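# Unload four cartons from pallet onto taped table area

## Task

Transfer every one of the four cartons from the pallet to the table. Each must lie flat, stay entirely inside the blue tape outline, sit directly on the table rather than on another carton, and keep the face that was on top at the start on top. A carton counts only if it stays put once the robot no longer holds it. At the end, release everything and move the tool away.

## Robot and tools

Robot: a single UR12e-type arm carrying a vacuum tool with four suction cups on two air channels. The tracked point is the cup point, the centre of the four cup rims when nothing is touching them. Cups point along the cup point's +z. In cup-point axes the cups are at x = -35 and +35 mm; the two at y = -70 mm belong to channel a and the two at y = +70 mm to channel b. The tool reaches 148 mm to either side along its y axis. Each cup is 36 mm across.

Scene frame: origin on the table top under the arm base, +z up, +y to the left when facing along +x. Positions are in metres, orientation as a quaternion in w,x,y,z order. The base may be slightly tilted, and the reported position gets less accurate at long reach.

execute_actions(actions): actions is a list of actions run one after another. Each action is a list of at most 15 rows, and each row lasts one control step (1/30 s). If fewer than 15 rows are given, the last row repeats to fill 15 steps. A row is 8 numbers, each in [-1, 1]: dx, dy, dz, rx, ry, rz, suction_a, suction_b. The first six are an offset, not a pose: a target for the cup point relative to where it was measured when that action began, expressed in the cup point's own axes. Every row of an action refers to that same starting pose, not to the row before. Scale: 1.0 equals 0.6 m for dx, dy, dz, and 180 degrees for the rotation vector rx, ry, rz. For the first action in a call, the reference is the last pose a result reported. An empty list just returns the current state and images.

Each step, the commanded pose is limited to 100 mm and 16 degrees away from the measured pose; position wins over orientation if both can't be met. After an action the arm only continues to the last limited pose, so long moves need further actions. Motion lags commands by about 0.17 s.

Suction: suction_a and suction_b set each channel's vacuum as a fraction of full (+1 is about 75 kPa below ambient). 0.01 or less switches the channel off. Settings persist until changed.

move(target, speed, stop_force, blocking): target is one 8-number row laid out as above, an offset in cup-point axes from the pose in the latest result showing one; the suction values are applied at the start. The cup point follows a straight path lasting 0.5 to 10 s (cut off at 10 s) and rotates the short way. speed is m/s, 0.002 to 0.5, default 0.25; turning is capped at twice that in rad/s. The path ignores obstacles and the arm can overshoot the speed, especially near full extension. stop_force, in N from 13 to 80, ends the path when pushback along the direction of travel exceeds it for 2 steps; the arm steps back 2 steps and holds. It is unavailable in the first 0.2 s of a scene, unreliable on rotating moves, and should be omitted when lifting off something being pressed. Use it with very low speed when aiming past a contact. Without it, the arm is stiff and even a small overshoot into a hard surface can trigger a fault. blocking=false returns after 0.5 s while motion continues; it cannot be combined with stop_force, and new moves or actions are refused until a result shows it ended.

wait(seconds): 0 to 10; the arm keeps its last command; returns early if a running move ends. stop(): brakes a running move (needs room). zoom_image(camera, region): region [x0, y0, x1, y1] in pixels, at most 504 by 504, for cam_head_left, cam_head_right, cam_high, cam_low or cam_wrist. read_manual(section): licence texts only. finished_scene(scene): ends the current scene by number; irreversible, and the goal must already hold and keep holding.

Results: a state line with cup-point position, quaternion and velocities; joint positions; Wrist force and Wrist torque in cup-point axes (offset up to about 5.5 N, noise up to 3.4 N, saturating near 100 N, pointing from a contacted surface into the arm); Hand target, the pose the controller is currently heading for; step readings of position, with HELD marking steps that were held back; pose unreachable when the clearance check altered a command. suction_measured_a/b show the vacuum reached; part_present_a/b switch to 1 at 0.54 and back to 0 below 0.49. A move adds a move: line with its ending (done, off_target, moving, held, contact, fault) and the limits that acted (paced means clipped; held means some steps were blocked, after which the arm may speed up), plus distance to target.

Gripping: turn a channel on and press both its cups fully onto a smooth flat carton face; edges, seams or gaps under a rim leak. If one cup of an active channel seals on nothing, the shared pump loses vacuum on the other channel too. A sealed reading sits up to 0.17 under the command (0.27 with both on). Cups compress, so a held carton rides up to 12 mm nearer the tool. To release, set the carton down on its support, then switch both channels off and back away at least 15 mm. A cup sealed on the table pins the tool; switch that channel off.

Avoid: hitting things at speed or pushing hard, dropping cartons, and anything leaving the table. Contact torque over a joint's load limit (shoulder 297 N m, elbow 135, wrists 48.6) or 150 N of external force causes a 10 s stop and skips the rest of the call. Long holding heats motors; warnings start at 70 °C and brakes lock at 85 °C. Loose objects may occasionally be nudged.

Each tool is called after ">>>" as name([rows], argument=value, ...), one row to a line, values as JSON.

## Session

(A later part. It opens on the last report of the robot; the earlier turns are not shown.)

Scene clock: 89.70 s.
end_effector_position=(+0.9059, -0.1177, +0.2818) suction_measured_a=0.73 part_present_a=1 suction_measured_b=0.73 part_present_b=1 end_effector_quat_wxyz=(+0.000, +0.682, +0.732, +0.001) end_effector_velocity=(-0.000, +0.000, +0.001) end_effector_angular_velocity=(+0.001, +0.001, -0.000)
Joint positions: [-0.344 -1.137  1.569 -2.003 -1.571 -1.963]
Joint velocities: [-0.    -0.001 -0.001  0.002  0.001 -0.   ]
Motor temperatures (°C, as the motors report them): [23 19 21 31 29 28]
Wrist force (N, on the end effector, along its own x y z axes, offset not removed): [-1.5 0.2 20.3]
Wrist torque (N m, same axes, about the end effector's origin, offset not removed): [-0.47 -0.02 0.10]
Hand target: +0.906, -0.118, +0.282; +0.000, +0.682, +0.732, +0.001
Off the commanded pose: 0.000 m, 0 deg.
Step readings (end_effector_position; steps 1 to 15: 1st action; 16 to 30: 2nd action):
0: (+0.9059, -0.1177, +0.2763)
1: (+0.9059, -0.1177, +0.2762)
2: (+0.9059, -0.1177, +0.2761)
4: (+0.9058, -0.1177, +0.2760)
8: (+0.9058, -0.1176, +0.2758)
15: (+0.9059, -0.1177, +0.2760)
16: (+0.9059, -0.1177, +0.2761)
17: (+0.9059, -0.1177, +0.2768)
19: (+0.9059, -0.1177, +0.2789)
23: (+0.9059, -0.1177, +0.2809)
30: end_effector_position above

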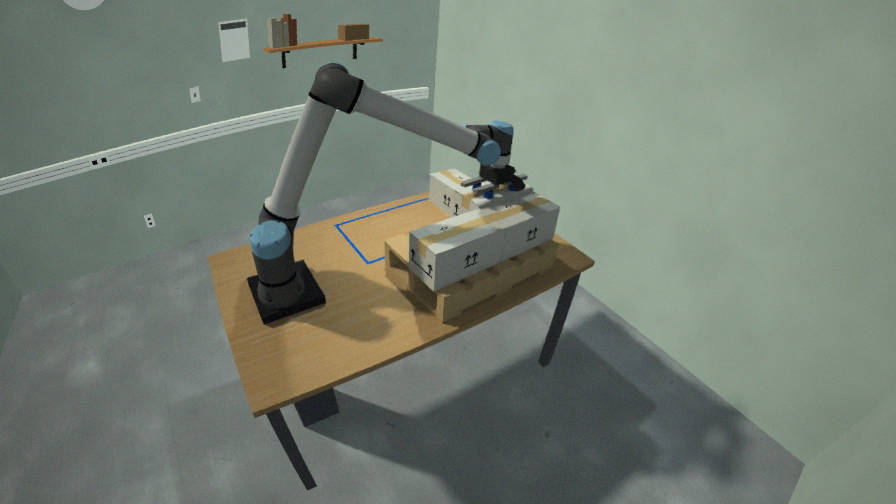

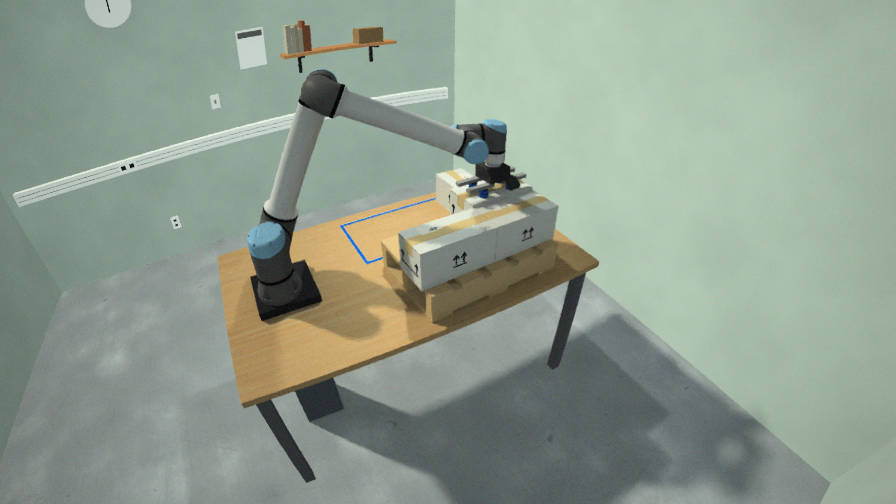

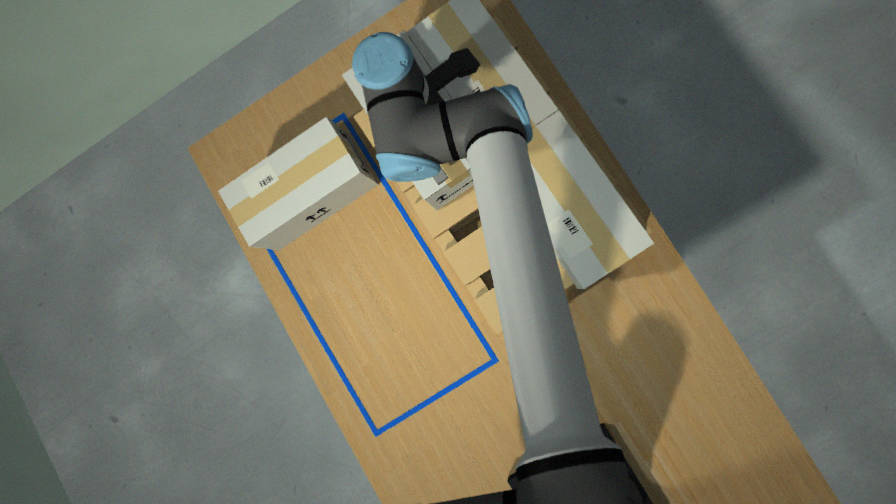

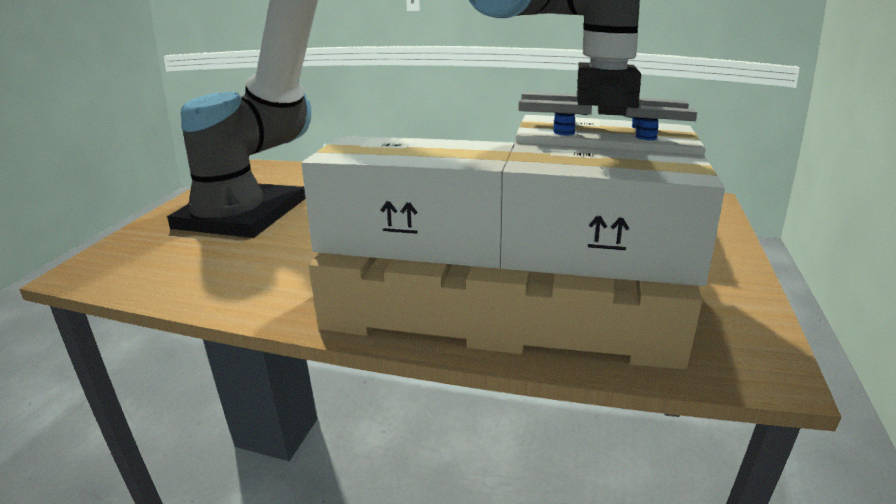

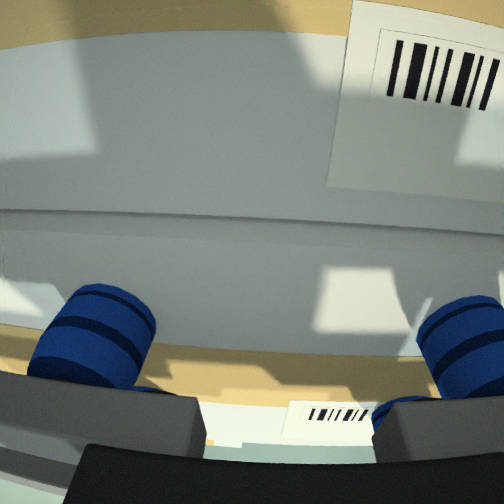

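>>> move(target=[0.05,0,-0.09,0,0,0,1,1], speed=0.2)

>>> move(target=[0.524,-0.104,0,0,0,0.508,1,1], speed=0.4)

>>> move(target=[0,0,0.305,0,0,0,1,1], speed=0.22)

Scene clock: 99.53 s.
end_effector_position=(+0.9037, -0.0879, +0.3355) suction_measured_a=0.76 part_present_a=1 suction_measured_b=0.76 part_present_b=1 end_effector_quat_wxyz=(+0.000, +0.682, +0.732, +0.001) end_effector_velocity=(+0.000, +0.002, +0.002) end_effector_angular_velocity=(-0.000, +0.000, +0.000)
Joint positions: [-0.313 -1.179  1.528 -1.921 -1.571 -1.932]
Joint velocities: [ 0.002 -0.001 -0.003  0.004 -0.001  0.001]
Motor temperatures (°C, as the motors report them): [23 19 21 31 29 28]
Wrist force (N, on the end effector, along its own x y z axes, offset not removed): [1.8 -0.6 20.0]
Wrist torque (N m, same axes, about the end effector's origin, offset not removed): [-0.49 -0.50 0.03]
Hand target: +0.904, -0.088, +0.336; +0.000, +0.682, +0.732, +0.001
Off the commanded pose: 0.000 m, 0 deg.
move: done

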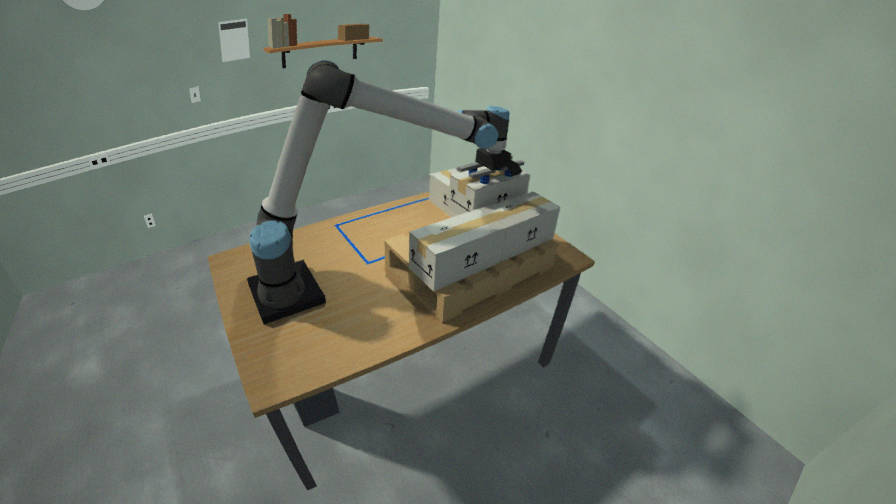

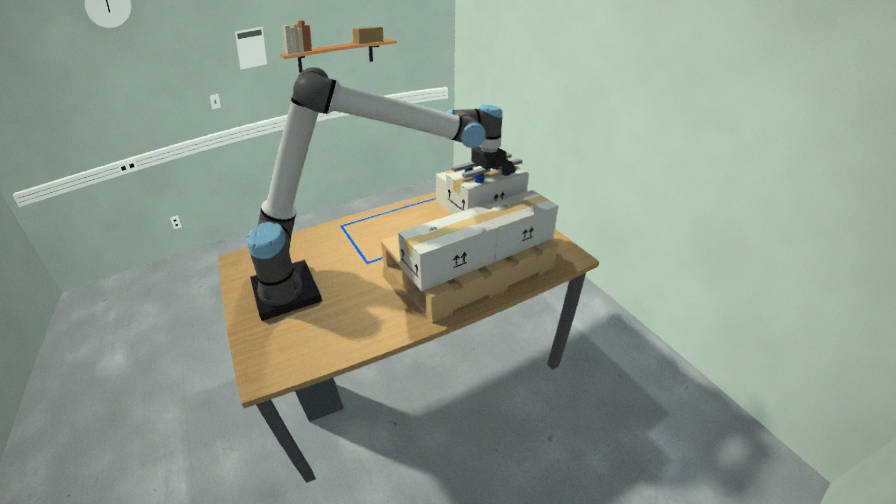

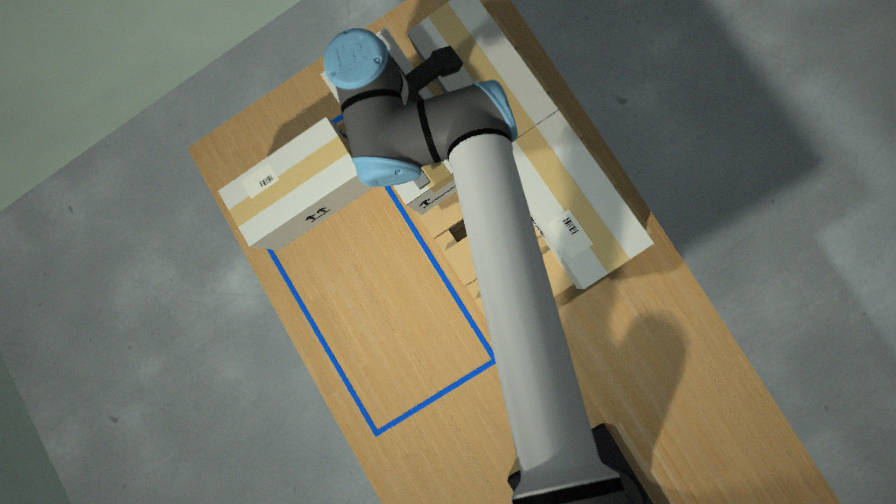

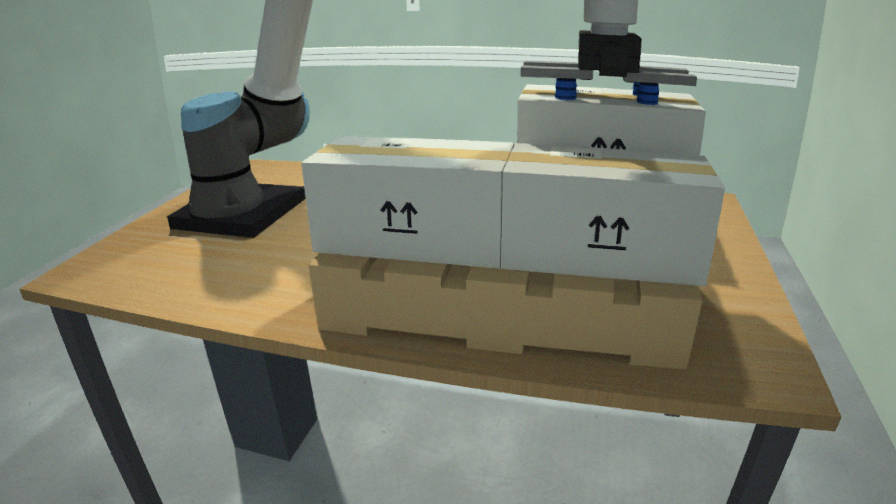

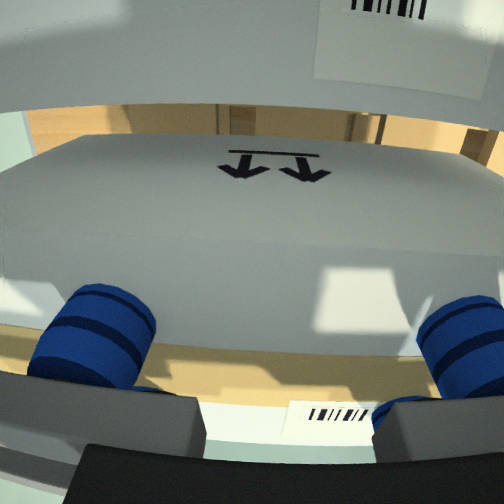

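Scene clock: 102.20 s.
end_effector_position=(+0.8192, +0.2208, +0.3357) suction_measured_a=0.76 part_present_a=1 suction_measured_b=0.76 part_present_b=1 end_effector_quat_wxyz=(-0.001, +1.000, +0.024, +0.001) end_effector_velocity=(-0.000, +0.002, +0.000) end_effector_angular_velocity=(-0.001, -0.000, -0.016)
Joint positions: [ 0.033 -1.271  1.657 -1.958 -1.571  0.009]
Joint velocities: [ 0.003  0.001 -0.001  0.001 -0.001  0.019]
Motor temperatures (°C, as the motors report them): [23 19 21 31 29 28]
Wrist force (N, on the end effector, along its own x y z axes, offset not removed): [0.2 -1.3 18.7]
Wrist torque (N m, same axes, about the end effector's origin, offset not removed): [-0.58 -0.26 0.17]
Hand target: +0.819, +0.221, +0.336; -0.000, +1.000, +0.023, +0.001
Off the commanded pose: 0.000 m, 0 deg.
move: done

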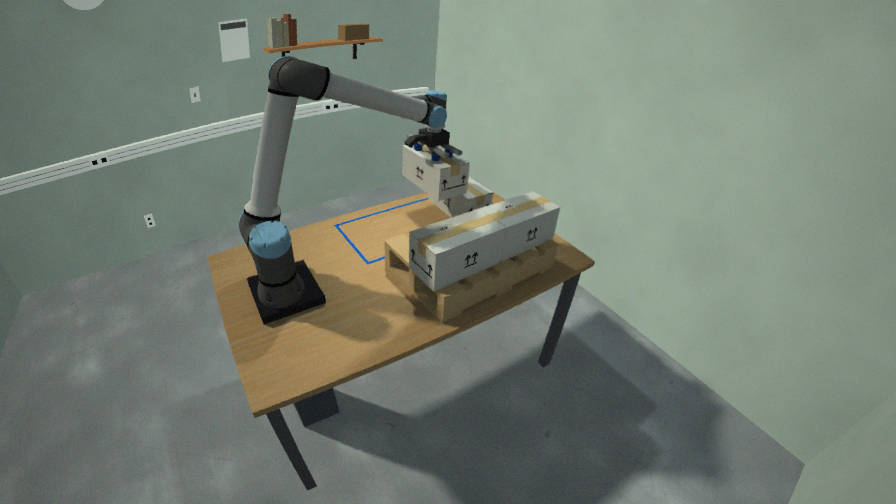

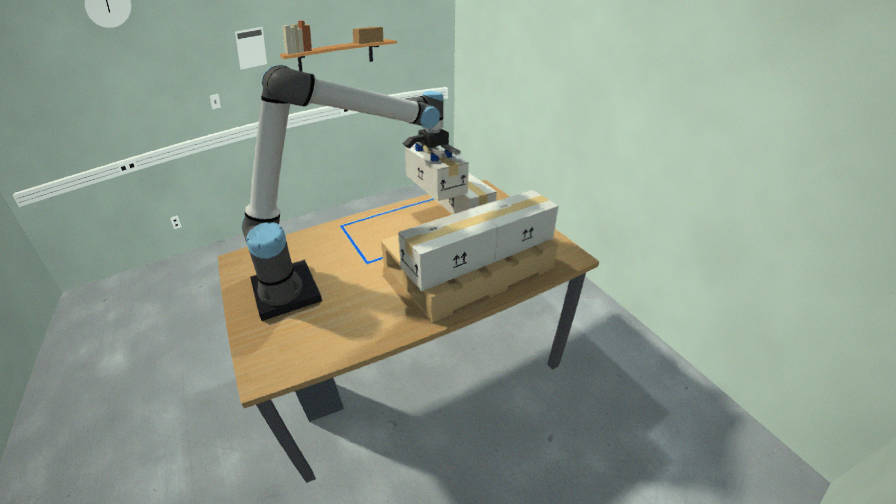

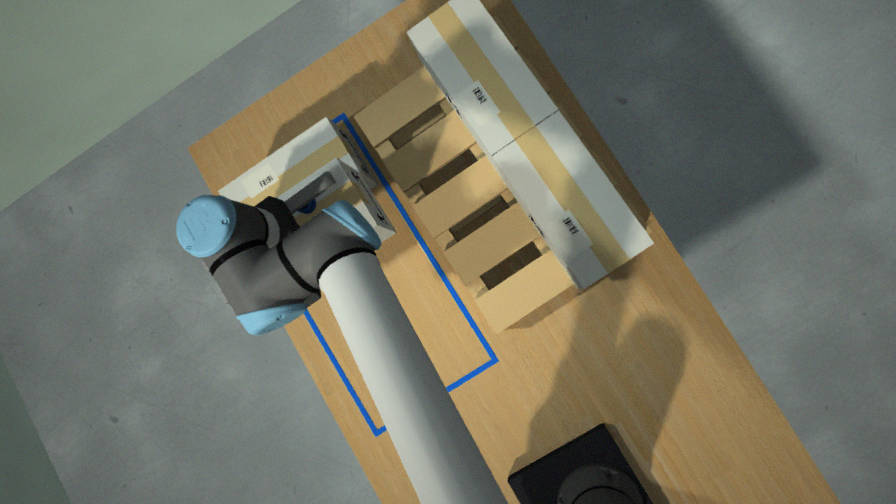

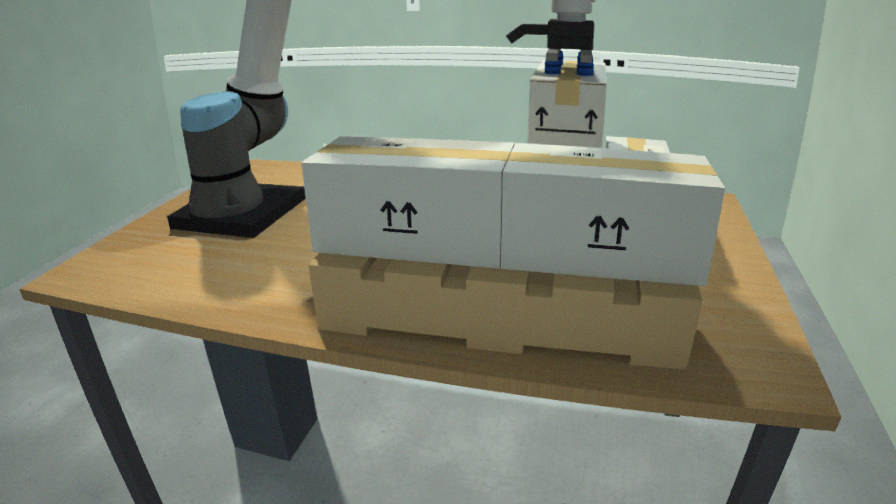

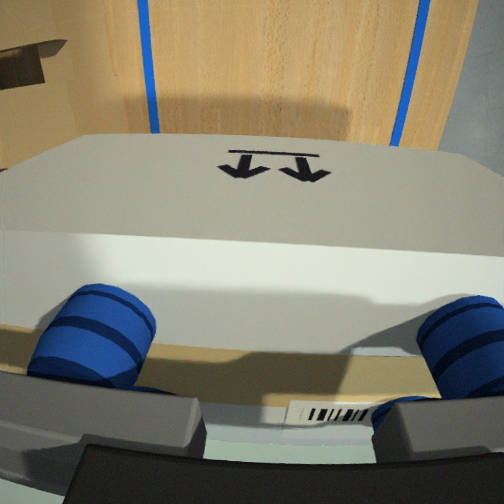

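Scene clock: 103.70 s.
end_effector_position=(+0.8193, +0.2208, +0.1531) suction_measured_a=0.76 part_present_a=1 suction_measured_b=0.76 part_present_b=1 end_effector_quat_wxyz=(-0.000, +1.000, +0.024, +0.001) end_effector_velocity=(+0.000, +0.000, -0.003) end_effector_angular_velocity=(+0.000, +0.000, -0.000)
Joint positions: [ 0.033 -1.117  1.804 -2.26  -1.571  0.009]
Joint velocities: [ 0.     0.004  0.001 -0.004  0.001  0.001]
Motor temperatures (°C, as the motors report them): [23 19 21 31 29 28]
Wrist force (N, on the end effector, along its own x y z axes, offset not removed): [0.0 -0.6 16.6]
Wrist torque (N m, same axes, about the end effector's origin, offset not removed): [-0.47 -0.21 0.15]
Hand target: +0.819, +0.221, +0.153; -0.001, +1.000, +0.024, +0.001
Off the commanded pose: 0.000 m, 0 deg.
move: done

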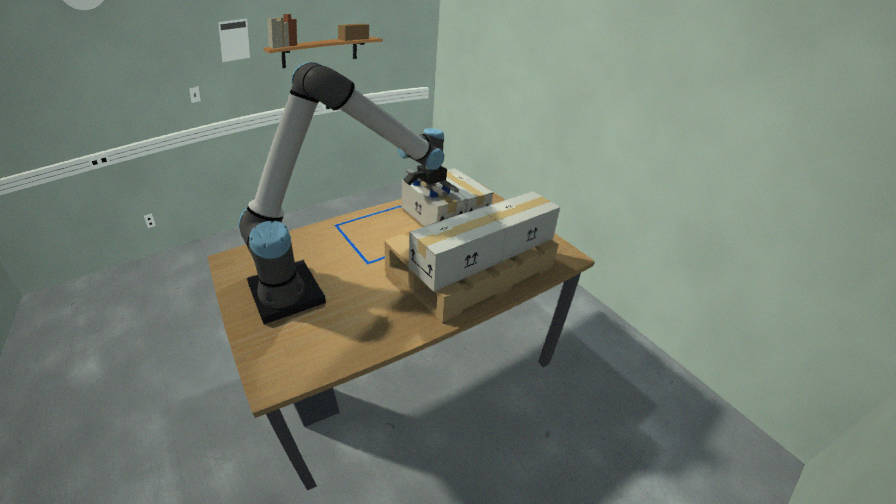

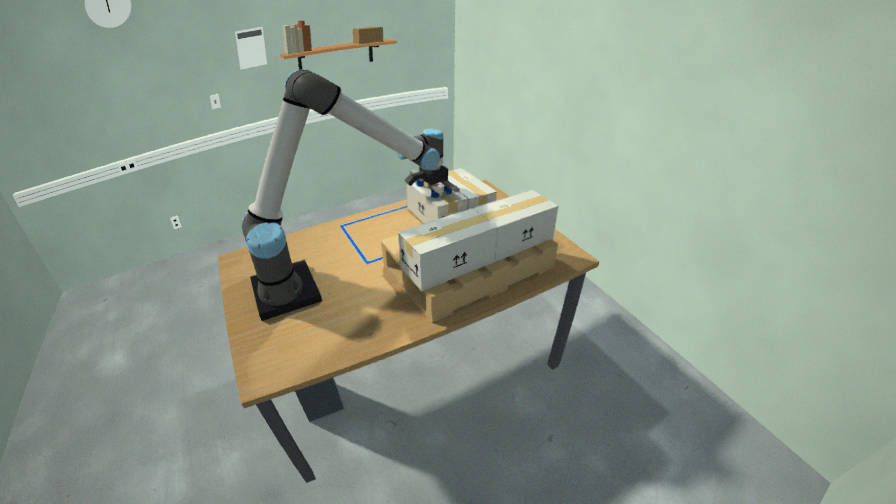

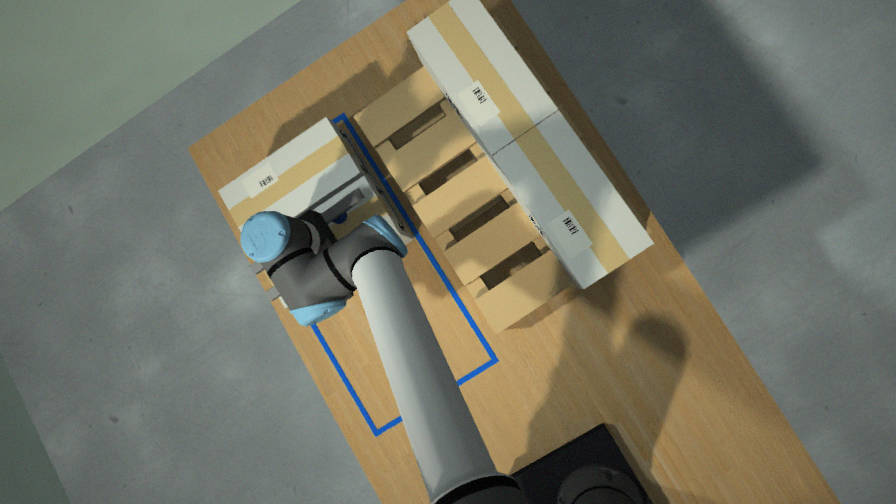

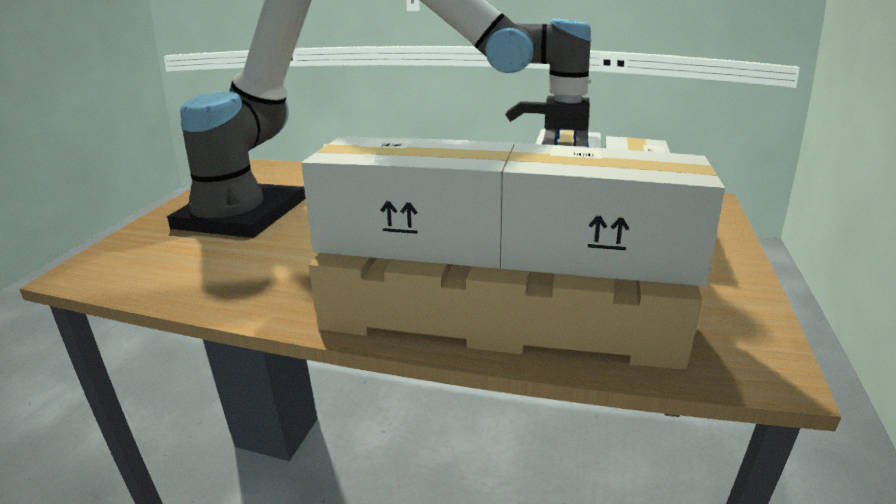

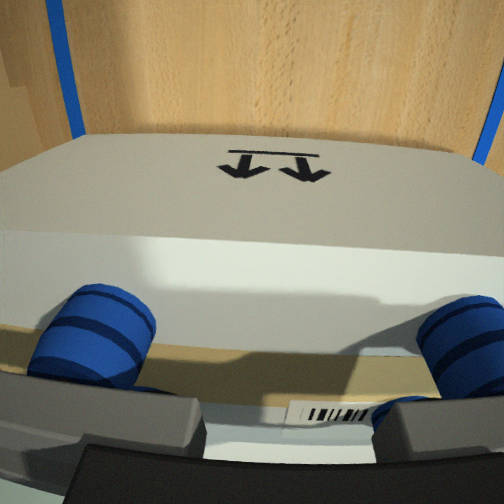

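>>> move(target=[0,-0.006,0.009,0,0,0,1,1], speed=0.04)

>>> move(target=[0,0,0.03,0,0,0,1,1], speed=0.005, stop_force=13)

Scene clock: 114.77 s.
end_effector_position=(+0.8191, +0.2242, +0.1481) suction_measured_a=0.76 part_present_a=1 suction_measured_b=0.76 part_present_b=1 end_effector_quat_wxyz=(-0.001, +1.000, +0.024, +0.001) end_effector_velocity=(-0.000, +0.002, -0.003) end_effector_angular_velocity=(+0.000, +0.001, +0.000)
Joint positions: [ 0.037 -1.111  1.806 -2.267 -1.571  0.013]
Joint velocities: [ 0.002  0.004  0.001 -0.004  0.     0.002]
Motor temperatures (°C, as the motors report them): [23 19 21 31 29 28]
Wrist force (N, on the end effector, along its own x y z axes, offset not removed): [-0.8 -3.2 20.3]
Wrist torque (N m, same axes, about the end effector's origin, offset not removed): [-0.88 -0.10 0.07]
Hand target: +0.819, +0.224, +0.148; -0.000, +1.000, +0.024, +0.001
Off the commanded pose: 0.000 m, 0 deg.
move: done

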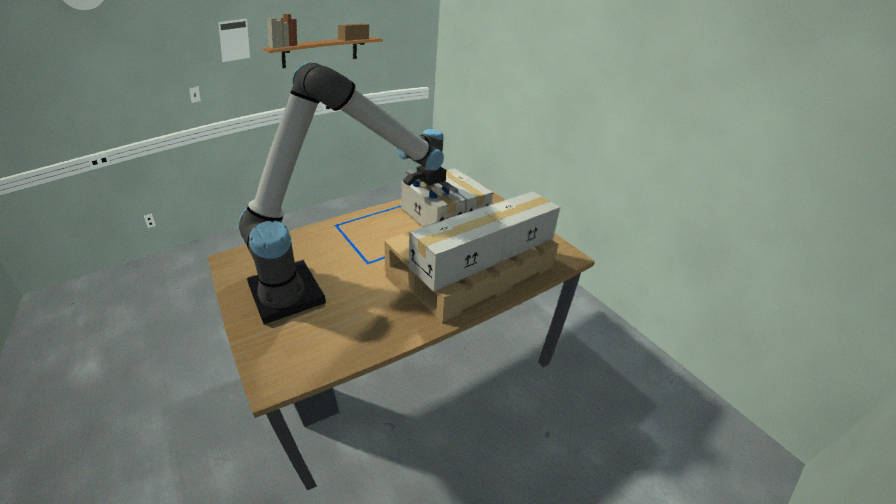

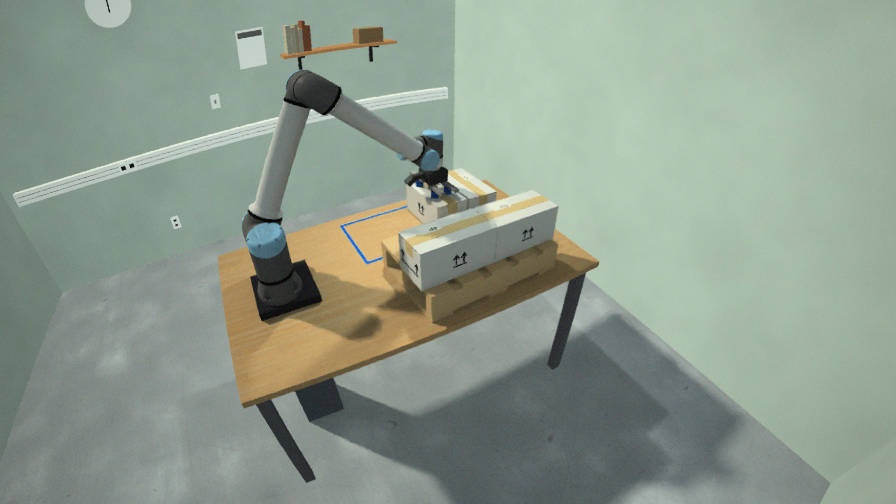

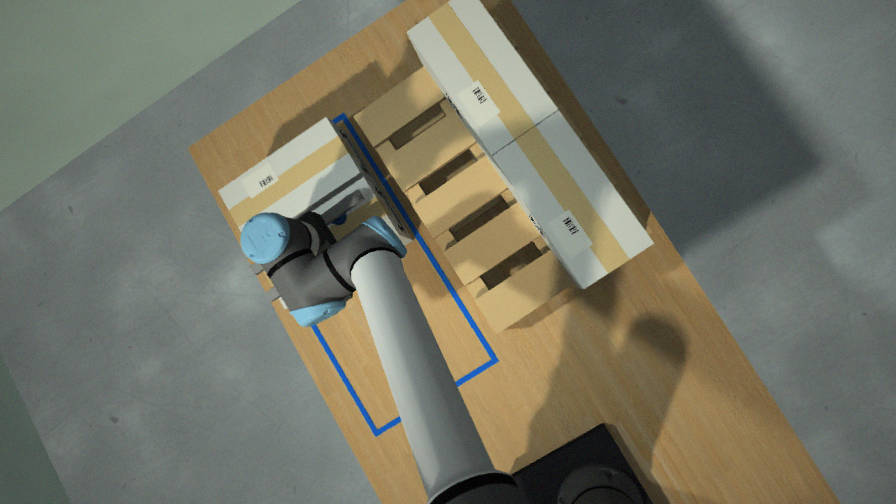

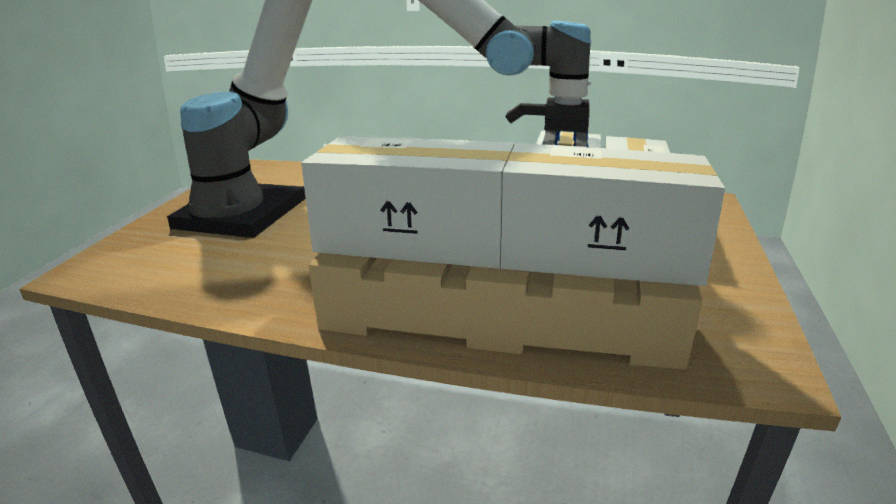

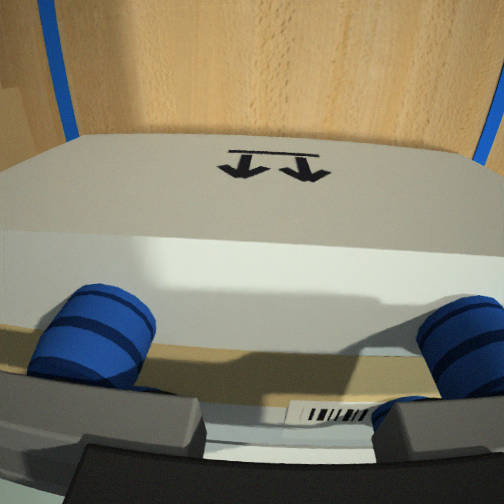

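Scene clock: 115.87 s.
end_effector_position=(+0.8192, +0.2243, +0.1445) suction_measured_a=0.76 part_present_a=1 suction_measured_b=0.76 part_present_b=1 end_effector_quat_wxyz=(-0.001, +1.000, +0.024, +0.001) end_effector_velocity=(-0.001, +0.002, +0.002) end_effector_angular_velocity=(-0.000, +0.001, +0.002)
Joint positions: [ 0.037 -1.107  1.807 -2.273 -1.571  0.013]
Joint velocities: [ 0.002 -0.002 -0.     0.003 -0.     0.   ]
Motor temperatures (°C, as the motors report them): [23 19 21 31 29 28]
Wrist force (N, on the end effector, along its own x y z axes, offset not removed): [2.9 -0.3 -7.6]
Wrist torque (N m, same axes, about the end effector's origin, offset not removed): [-2.04 0.53 0.41]
Hand target: +0.819, +0.224, +0.145; -0.001, +1.000, +0.024, +0.001
Off the commanded pose: 0.014 m, 0 deg.
move: contact

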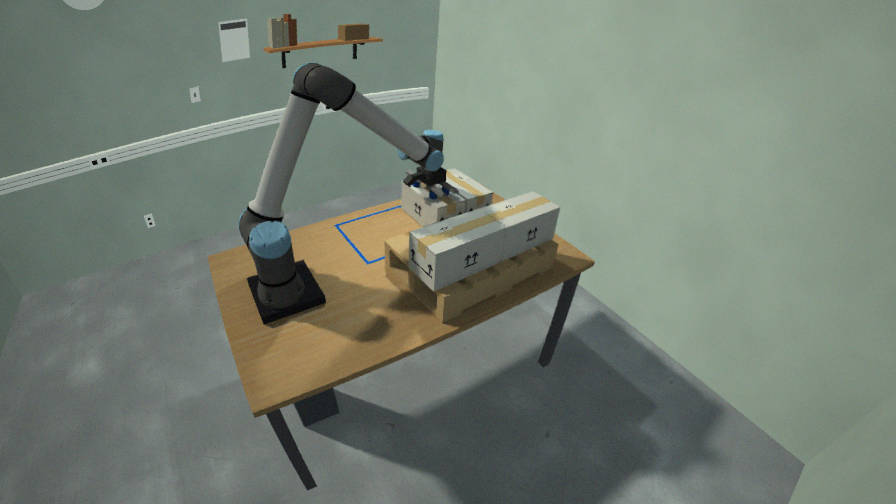

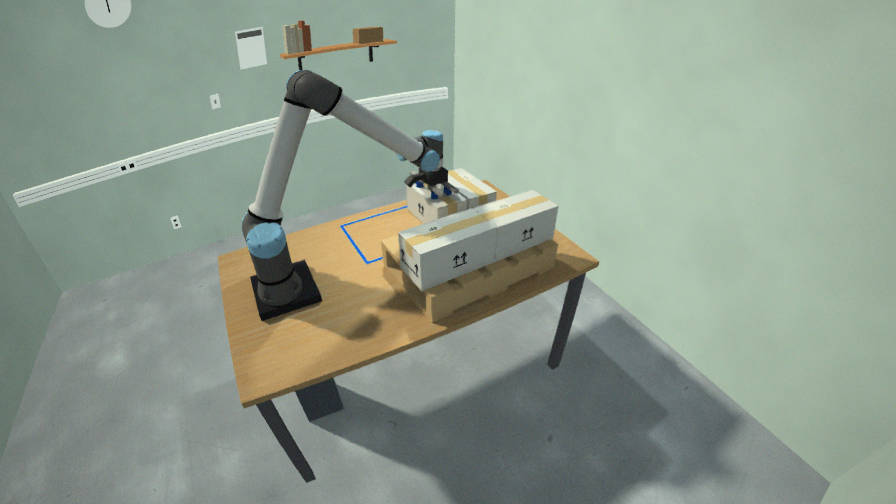

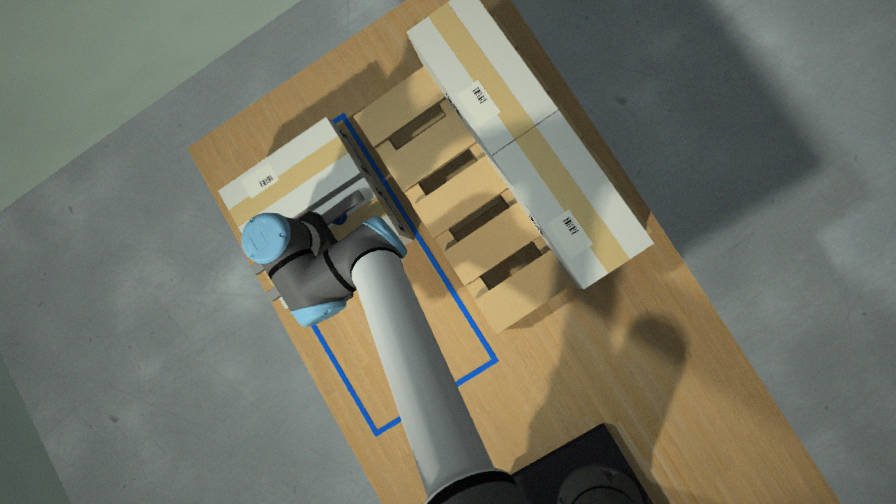

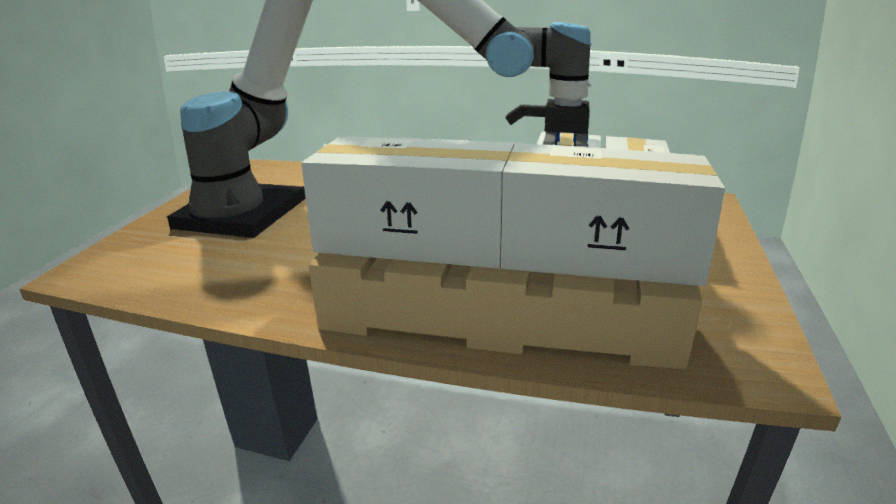

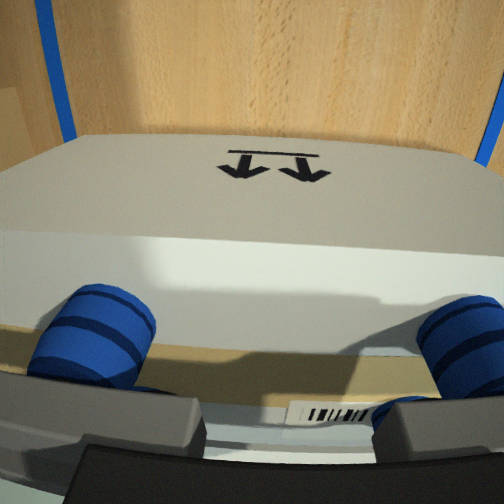

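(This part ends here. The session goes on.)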